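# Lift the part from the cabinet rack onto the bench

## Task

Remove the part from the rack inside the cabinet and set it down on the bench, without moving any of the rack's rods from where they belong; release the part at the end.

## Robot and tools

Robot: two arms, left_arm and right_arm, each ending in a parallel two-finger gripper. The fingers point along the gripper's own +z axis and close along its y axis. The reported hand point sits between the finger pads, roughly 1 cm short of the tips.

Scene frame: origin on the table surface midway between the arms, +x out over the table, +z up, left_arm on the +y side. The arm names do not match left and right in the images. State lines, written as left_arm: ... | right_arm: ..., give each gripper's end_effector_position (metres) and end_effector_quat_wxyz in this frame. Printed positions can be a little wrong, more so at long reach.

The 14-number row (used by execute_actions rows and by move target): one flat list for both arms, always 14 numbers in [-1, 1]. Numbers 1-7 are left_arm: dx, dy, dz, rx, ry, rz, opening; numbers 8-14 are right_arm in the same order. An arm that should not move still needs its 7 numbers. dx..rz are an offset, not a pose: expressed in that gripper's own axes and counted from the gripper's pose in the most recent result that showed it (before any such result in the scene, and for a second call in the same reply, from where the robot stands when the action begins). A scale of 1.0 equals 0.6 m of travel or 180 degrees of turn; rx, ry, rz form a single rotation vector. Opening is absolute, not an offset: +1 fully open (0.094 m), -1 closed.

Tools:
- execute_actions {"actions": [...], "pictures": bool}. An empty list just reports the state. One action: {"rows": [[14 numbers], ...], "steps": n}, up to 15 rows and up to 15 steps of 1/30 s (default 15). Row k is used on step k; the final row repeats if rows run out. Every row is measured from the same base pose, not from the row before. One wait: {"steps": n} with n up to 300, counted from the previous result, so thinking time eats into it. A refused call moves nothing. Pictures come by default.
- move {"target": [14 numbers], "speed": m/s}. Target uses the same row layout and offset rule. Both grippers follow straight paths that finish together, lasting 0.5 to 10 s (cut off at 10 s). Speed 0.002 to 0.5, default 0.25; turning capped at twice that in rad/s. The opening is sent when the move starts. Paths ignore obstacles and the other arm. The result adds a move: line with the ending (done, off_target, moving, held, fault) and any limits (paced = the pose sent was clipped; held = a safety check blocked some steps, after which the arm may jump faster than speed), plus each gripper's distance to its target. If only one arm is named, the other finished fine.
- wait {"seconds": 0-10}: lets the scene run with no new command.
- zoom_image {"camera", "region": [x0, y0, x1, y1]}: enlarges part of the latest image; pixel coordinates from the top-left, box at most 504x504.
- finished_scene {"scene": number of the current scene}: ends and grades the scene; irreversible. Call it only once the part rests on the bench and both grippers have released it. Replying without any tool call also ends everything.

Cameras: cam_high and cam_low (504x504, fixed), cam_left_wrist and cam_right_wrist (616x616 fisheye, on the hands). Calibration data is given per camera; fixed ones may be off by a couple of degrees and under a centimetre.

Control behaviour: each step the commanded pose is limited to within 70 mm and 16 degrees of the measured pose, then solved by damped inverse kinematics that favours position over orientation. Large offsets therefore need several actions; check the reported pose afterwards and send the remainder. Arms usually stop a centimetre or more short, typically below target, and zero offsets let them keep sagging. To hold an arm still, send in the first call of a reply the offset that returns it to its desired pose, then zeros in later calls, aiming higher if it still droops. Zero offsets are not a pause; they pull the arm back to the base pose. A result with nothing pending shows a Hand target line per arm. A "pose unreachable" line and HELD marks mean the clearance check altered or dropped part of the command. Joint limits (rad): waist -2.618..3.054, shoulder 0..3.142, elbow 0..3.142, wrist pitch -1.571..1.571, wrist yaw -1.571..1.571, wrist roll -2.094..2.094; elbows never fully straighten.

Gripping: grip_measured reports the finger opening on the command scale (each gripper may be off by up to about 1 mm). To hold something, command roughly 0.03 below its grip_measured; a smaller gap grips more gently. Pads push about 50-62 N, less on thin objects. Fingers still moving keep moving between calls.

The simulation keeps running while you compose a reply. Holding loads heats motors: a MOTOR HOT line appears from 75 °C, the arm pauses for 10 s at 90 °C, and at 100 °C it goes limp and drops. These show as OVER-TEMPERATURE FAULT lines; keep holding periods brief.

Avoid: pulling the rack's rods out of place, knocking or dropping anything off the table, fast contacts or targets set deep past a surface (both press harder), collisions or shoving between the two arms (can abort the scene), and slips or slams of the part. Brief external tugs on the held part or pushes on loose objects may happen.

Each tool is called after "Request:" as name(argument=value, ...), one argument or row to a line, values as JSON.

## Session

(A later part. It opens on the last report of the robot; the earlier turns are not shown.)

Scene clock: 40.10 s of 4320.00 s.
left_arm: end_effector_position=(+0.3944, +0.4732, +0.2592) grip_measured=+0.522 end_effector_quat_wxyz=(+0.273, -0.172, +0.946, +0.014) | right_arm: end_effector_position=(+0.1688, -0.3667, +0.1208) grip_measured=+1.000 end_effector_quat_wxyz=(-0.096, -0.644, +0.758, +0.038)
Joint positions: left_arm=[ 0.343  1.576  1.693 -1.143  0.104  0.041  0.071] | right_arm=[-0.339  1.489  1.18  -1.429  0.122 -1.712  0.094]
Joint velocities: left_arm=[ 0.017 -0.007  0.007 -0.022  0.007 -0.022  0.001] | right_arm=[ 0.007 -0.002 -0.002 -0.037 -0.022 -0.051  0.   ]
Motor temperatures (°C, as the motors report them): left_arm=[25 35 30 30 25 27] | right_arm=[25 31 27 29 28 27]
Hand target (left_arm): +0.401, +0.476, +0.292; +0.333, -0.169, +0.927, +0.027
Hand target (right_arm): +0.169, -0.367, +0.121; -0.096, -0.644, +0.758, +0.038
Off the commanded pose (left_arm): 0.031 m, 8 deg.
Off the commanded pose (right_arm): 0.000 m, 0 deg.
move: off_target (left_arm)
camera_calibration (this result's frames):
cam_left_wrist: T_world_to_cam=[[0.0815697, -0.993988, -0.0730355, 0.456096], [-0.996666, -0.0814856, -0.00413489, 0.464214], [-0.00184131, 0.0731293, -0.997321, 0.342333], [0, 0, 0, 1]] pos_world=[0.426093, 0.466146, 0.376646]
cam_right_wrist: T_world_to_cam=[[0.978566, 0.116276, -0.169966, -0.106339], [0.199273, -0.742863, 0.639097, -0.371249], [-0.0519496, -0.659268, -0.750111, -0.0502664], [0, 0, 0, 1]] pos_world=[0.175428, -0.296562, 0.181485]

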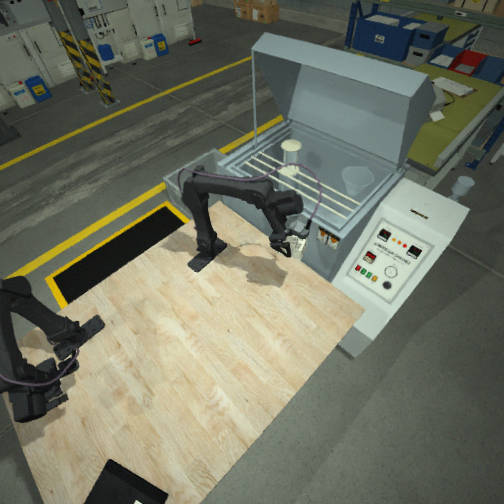

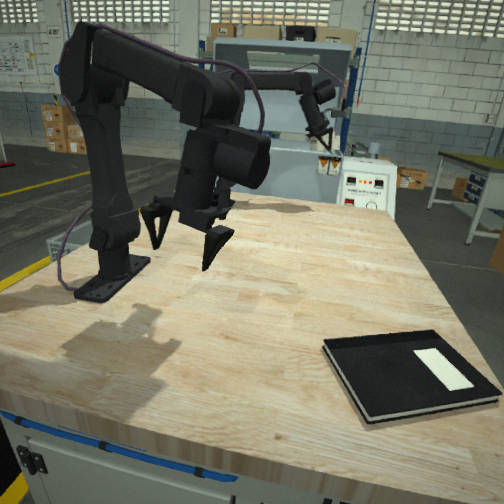

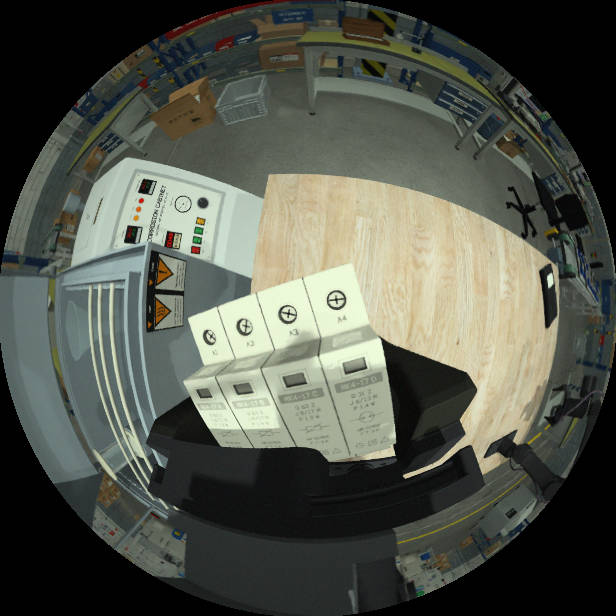

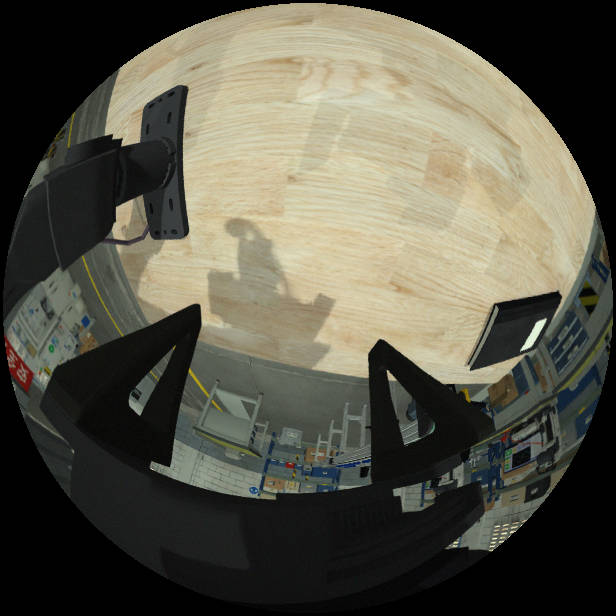

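Request:
move(
  target=[0.223,-0.123,0.265,0,0.03,0,0.2,0,0,0,0,0,0,1],
  speed=0.12,
)

Scene clock: 48.40 s of 4320.00 s.
left_arm: end_effector_position=(+0.3774, +0.3783, +0.0459) grip_measured=+0.522 end_effector_quat_wxyz=(+0.188, -0.172, +0.967, -0.000) | right_arm: end_effector_position=(+0.1688, -0.3667, +0.1208) grip_measured=+1.000 end_effector_quat_wxyz=(-0.096, -0.644, +0.758, +0.038)
Joint positions: left_arm=[ 0.048  1.587  0.914 -0.52  -0.015 -0.215  0.071] | right_arm=[-0.339  1.489  1.18  -1.429  0.122 -1.712  0.094]
Joint velocities: left_arm=[ 0.007 -0.007 -0.017  0.022 -0.037  0.051 -0.001] | right_arm=[ 0.007  0.002  0.007  0.095 -0.022 -0.037  0.   ]
Motor temperatures (°C, as the motors report them): left_arm=[25 34 30 31 25 27] | right_arm=[25 31 28 29 28 27]
Hand target (left_arm): +0.395, +0.381, +0.060; +0.227, -0.173, +0.958, +0.003
Hand target (right_arm): +0.169, -0.367, +0.121; -0.096, -0.644, +0.758, +0.038
Off the commanded pose (left_arm): 0.022 m, 5 deg.
Off the commanded pose (right_arm): 0.000 m, 0 deg.
After step 90, 2.80 s passed at rest.
move: off_target (left_arm)
camera_calibration (this result's frames):
cam_left_wrist: T_world_to_cam=[[0.0607471, -0.997746, -0.0285087, 0.354786], [-0.983927, -0.0646619, 0.166453, 0.419666], [-0.167921, 0.0179389, -0.985637, 0.219564], [0, 0, 0, 1]] pos_world=[0.428238, 0.377184, 0.15667]
cam_right_wrist: T_world_to_cam=[[0.978566, 0.116276, -0.169966, -0.106339], [0.199273, -0.742863, 0.639097, -0.371249], [-0.0519496, -0.659268, -0.750111, -0.0502664], [0, 0, 0, 1]] pos_world=[0.175428, -0.296562, 0.181485]

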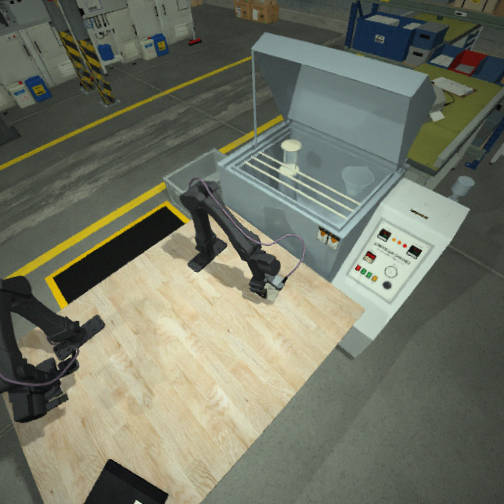

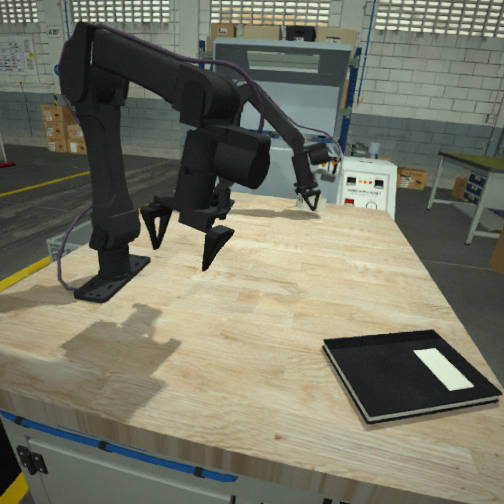

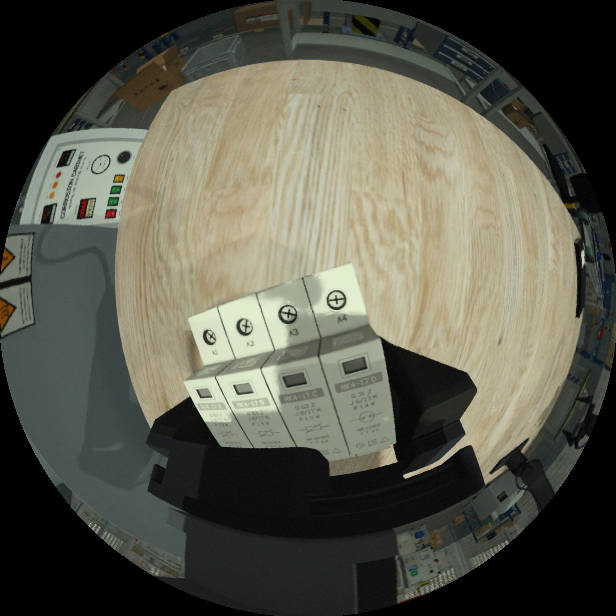

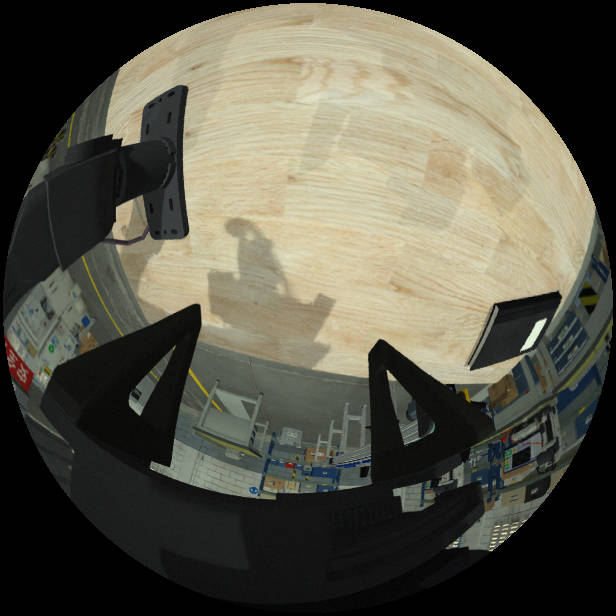

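Tilt now 22°; restore slightly and set down.

Request:
move(
  target=[0.014,0,0.034,0,-0.025,0,0.2,0,0,0,0,0,0,1],
  speed=0.025,
)

Request:
move(
  target=[0,0,0,0,0,0,1,0,0,0,0,0,0,1],
)

Request:
move(
  target=[-0.08,0,-0.15,0,0,0,1,0,0,0,0,0,0,1],
  speed=0.1,
)

Scene clock: 53.70 s of 4320.00 s.
left_arm: end_effector_position=(+0.3714, +0.3805, +0.0215) grip_measured=+0.522 end_effector_quat_wxyz=(+0.210, -0.171, +0.963, +0.014) | right_arm: end_effector_position=(+0.1688, -0.3667, +0.1208) grip_measured=+1.000 end_effector_quat_wxyz=(-0.096, -0.644, +0.758, +0.038)
Joint positions: left_arm=[ 0.039  1.587  0.784 -0.347 -0.048 -0.217  0.071] | right_arm=[-0.339  1.489  1.18  -1.429  0.122 -1.712  0.094]
Joint velocities: left_arm=[ 0.002  0.012 -0.017  0.022 -0.066 -0.007  0.001] | right_arm=[ 0.007 -0.012 -0.007  0.037  0.066 -0.066  0.   ]
Motor temperatures (°C, as the motors report them): left_arm=[25 34 30 31 25 27] | right_arm=[25 31 28 29 28 27]
Hand target (left_arm): +0.378, +0.377, +0.024; +0.225, -0.171, +0.959, +0.006
Hand target (right_arm): +0.169, -0.367, +0.121; -0.096, -0.644, +0.758, +0.038
Off the commanded pose (left_arm): 0.007 m, 2 deg.
Off the commanded pose (right_arm): 0.000 m, 0 deg.
After step 90, 0.50 s passed at rest.
move: done
camera_calibration (this result's frames):
cam_left_wrist: T_world_to_cam=[[0.0676924, -0.995818, -0.0613482, 0.354006], [-0.989295, -0.0749622, 0.125202, 0.424776], [-0.129277, 0.0522162, -0.990233, 0.167212], [0, 0, 0, 1]] pos_world=[0.417882, 0.375637, 0.134114]
cam_right_wrist: T_world_to_cam=[[0.978566, 0.116276, -0.169966, -0.106339], [0.199273, -0.742863, 0.639097, -0.371249], [-0.0519496, -0.659268, -0.750111, -0.0502664], [0, 0, 0, 1]] pos_world=[0.175428, -0.296562, 0.181485]

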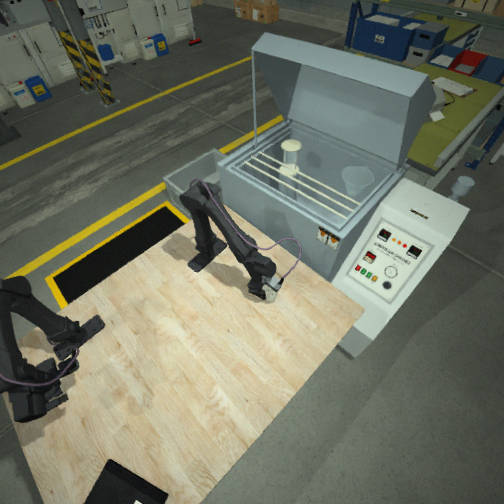

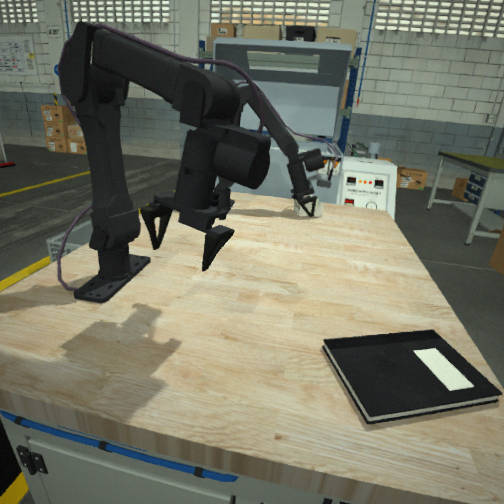

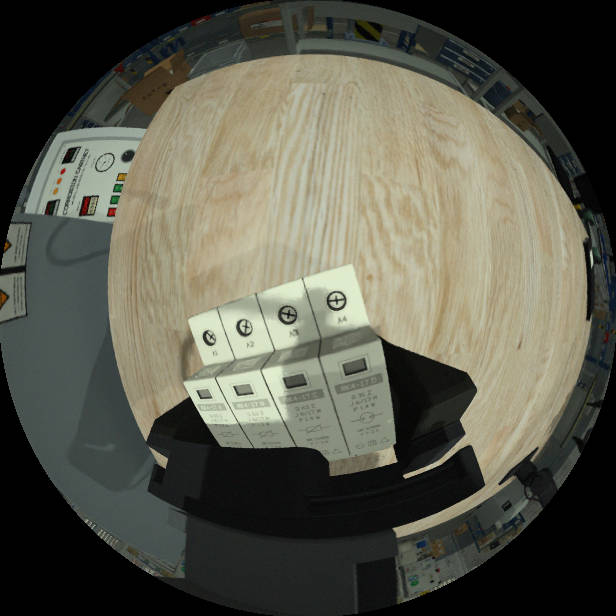

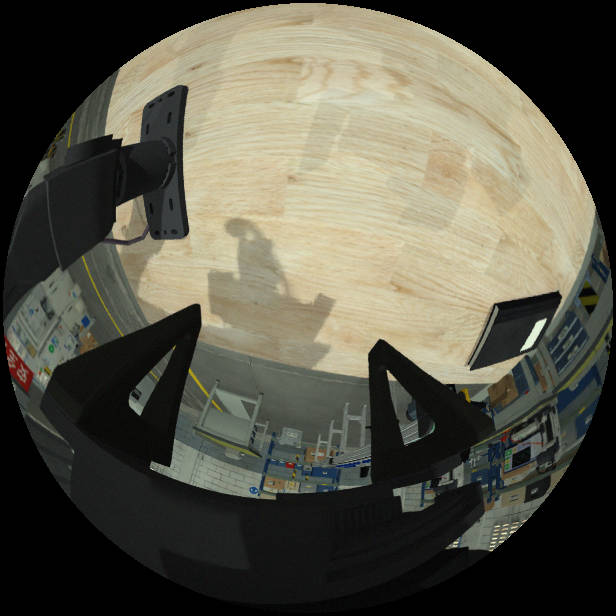

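Scene clock: 54.20 s of 4320.00 s.
left_arm: end_effector_position=(+0.3718, +0.3805, +0.0217) grip_measured=+1.000 end_effector_quat_wxyz=(+0.211, -0.171, +0.962, +0.014) | right_arm: end_effector_position=(+0.1688, -0.3667, +0.1208) grip_measured=+1.000 end_effector_quat_wxyz=(-0.096, -0.644, +0.758, +0.038)
Joint positions: left_arm=[ 0.039  1.587  0.784 -0.345 -0.048 -0.217  0.094] | right_arm=[-0.339  1.489  1.18  -1.429  0.122 -1.712  0.094]
Joint velocities: left_arm=[-0.002  0.002 -0.002  0.037 -0.022 -0.11   0.   ] | right_arm=[-0.007  0.012  0.017  0.081 -0.007 -0.022  0.   ]
Motor temperatures (°C, as the motors report them): left_arm=[25 33 30 31 25 27] | right_arm=[25 31 28 29 28 27]
Hand target (left_arm): +0.371, +0.380, +0.022; +0.210, -0.171, +0.963, +0.014
Hand target (right_arm): +0.169, -0.367, +0.121; -0.096, -0.644, +0.758, +0.038
Off the commanded pose (left_arm): 0.000 m, 0 deg.
Off the commanded pose (right_arm): 0.000 m, 0 deg.
move: done
camera_calibration (this result's frames):
cam_left_wrist: T_world_to_cam=[[0.0677854, -0.995807, -0.0614341, 0.353998], [-0.989484, -0.0749857, 0.12369, 0.425211], [-0.127778, 0.0524037, -0.990417, 0.166783], [0, 0, 0, 1]] pos_world=[0.418054, 0.375659, 0.134338]
cam_right_wrist: T_world_to_cam=[[0.978566, 0.116276, -0.169966, -0.106339], [0.199273, -0.742863, 0.639097, -0.371249], [-0.0519496, -0.659268, -0.750111, -0.0502664], [0, 0, 0, 1]] pos_world=[0.175428, -0.296562, 0.181485]

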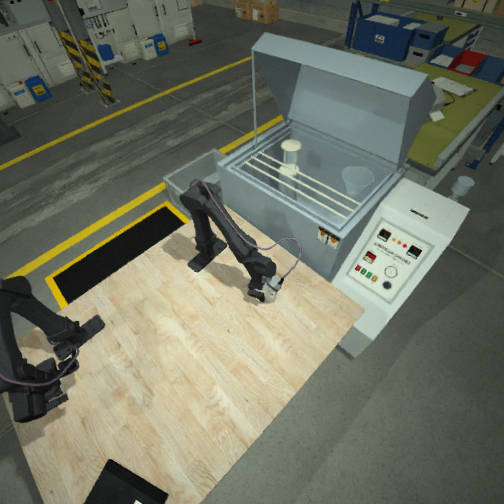

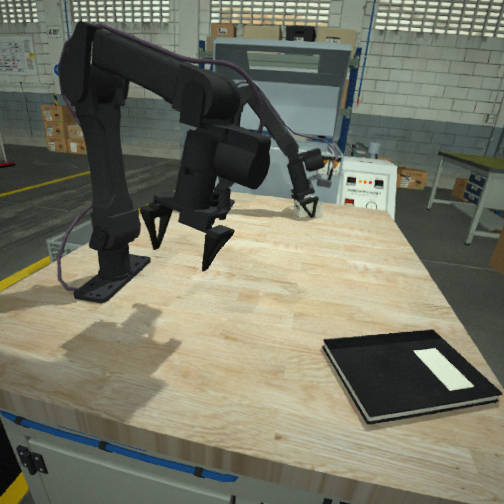

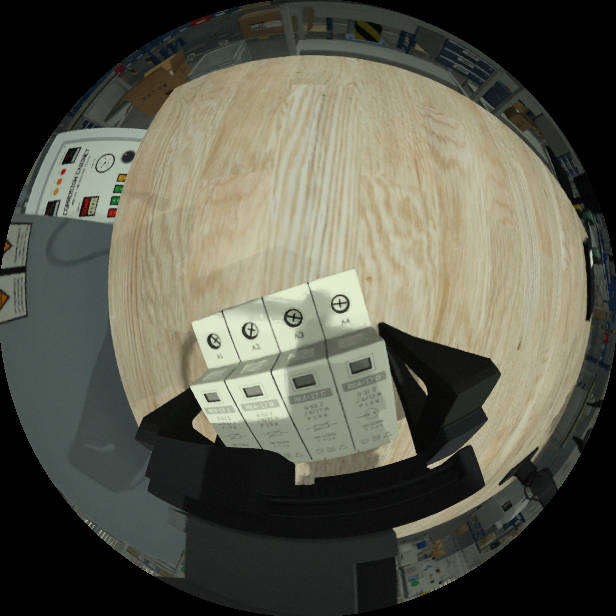

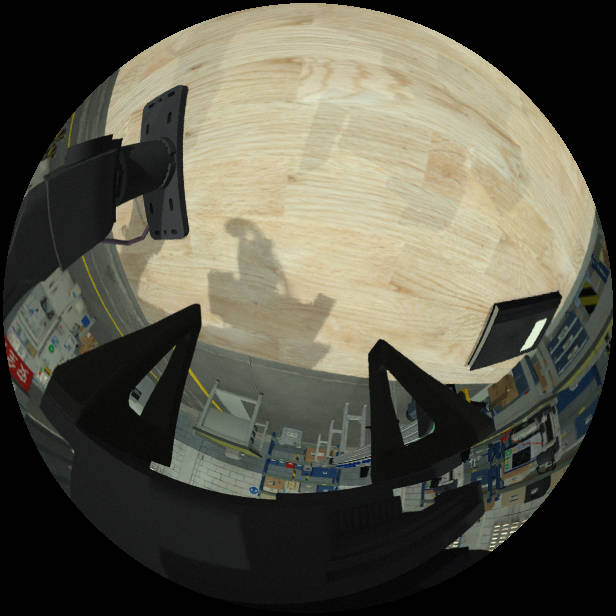

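Scene clock: 55.83 s of 4320.00 s.
left_arm: end_effector_position=(+0.3747, +0.3847, +0.1112) grip_measured=+1.000 end_effector_quat_wxyz=(+0.199, -0.171, +0.965, +0.017) | right_arm: end_effector_position=(+0.1688, -0.3667, +0.1208) grip_measured=+1.000 end_effector_quat_wxyz=(-0.096, -0.644, +0.758, +0.038)
Joint positions: left_arm=[ 0.05   1.486  1.08  -0.765 -0.048 -0.206  0.094] | right_arm=[-0.339  1.489  1.18  -1.429  0.122 -1.712  0.094]
Joint velocities: left_arm=[-0.007 -0.027 -0.012  0.007 -0.037  0.051  0.   ] | right_arm=[-0.002 -0.002 -0.002  0.007  0.007 -0.037  0.   ]
Motor temperatures (°C, as the motors report them): left_arm=[25 33 30 30 25 27] | right_arm=[25 31 28 29 28 27]
Hand target (left_arm): +0.376, +0.387, +0.124; +0.211, -0.171, +0.962, +0.014
Hand target (right_arm): +0.169, -0.367, +0.121; -0.096, -0.644, +0.758, +0.038
Off the commanded pose (left_arm): 0.013 m, 1 deg.
Off the commanded pose (right_arm): 0.000 m, 0 deg.
move: off_target (left_arm)
camera_calibration (this result's frames):
cam_left_wrist: T_world_to_cam=[[0.0678981, -0.995633, -0.0640643, 0.363655], [-0.986093, -0.0767333, 0.147421, 0.414154], [-0.151693, 0.0531637, -0.986997, 0.263877], [0, 0, 0, 1]] pos_world=[0.423731, 0.379818, 0.222688]
cam_right_wrist: T_world_to_cam=[[0.978566, 0.116276, -0.169966, -0.106339], [0.199273, -0.742863, 0.639097, -0.371249], [-0.0519496, -0.659268, -0.750111, -0.0502664], [0, 0, 0, 1]] pos_world=[0.175428, -0.296562, 0.181485]

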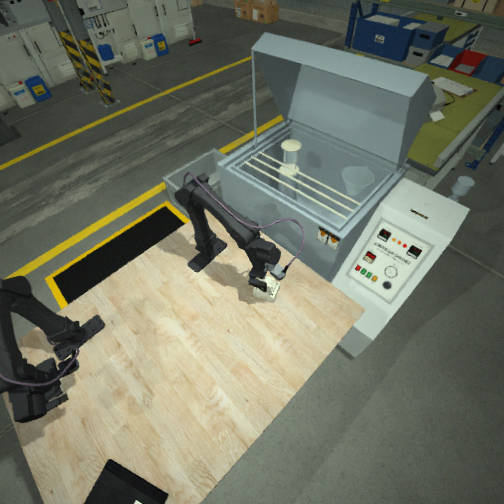

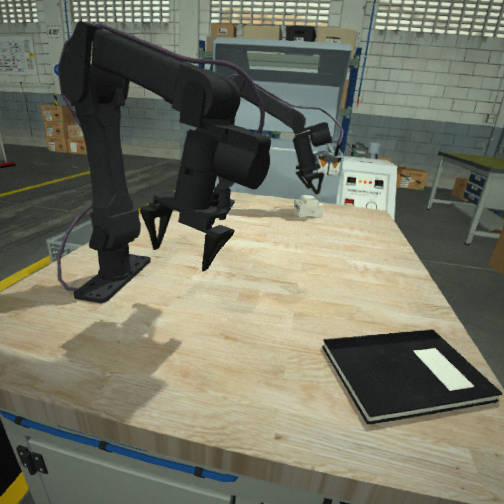

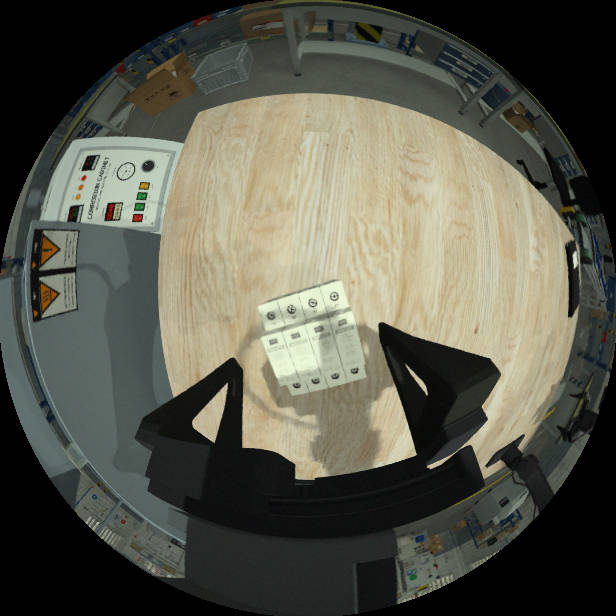

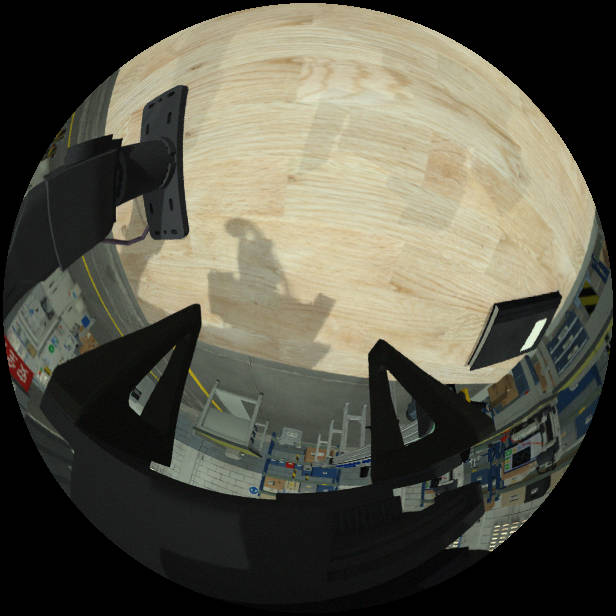

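Request:
finished_scene(
  scene=2,
)

The scene is finished: the task was done.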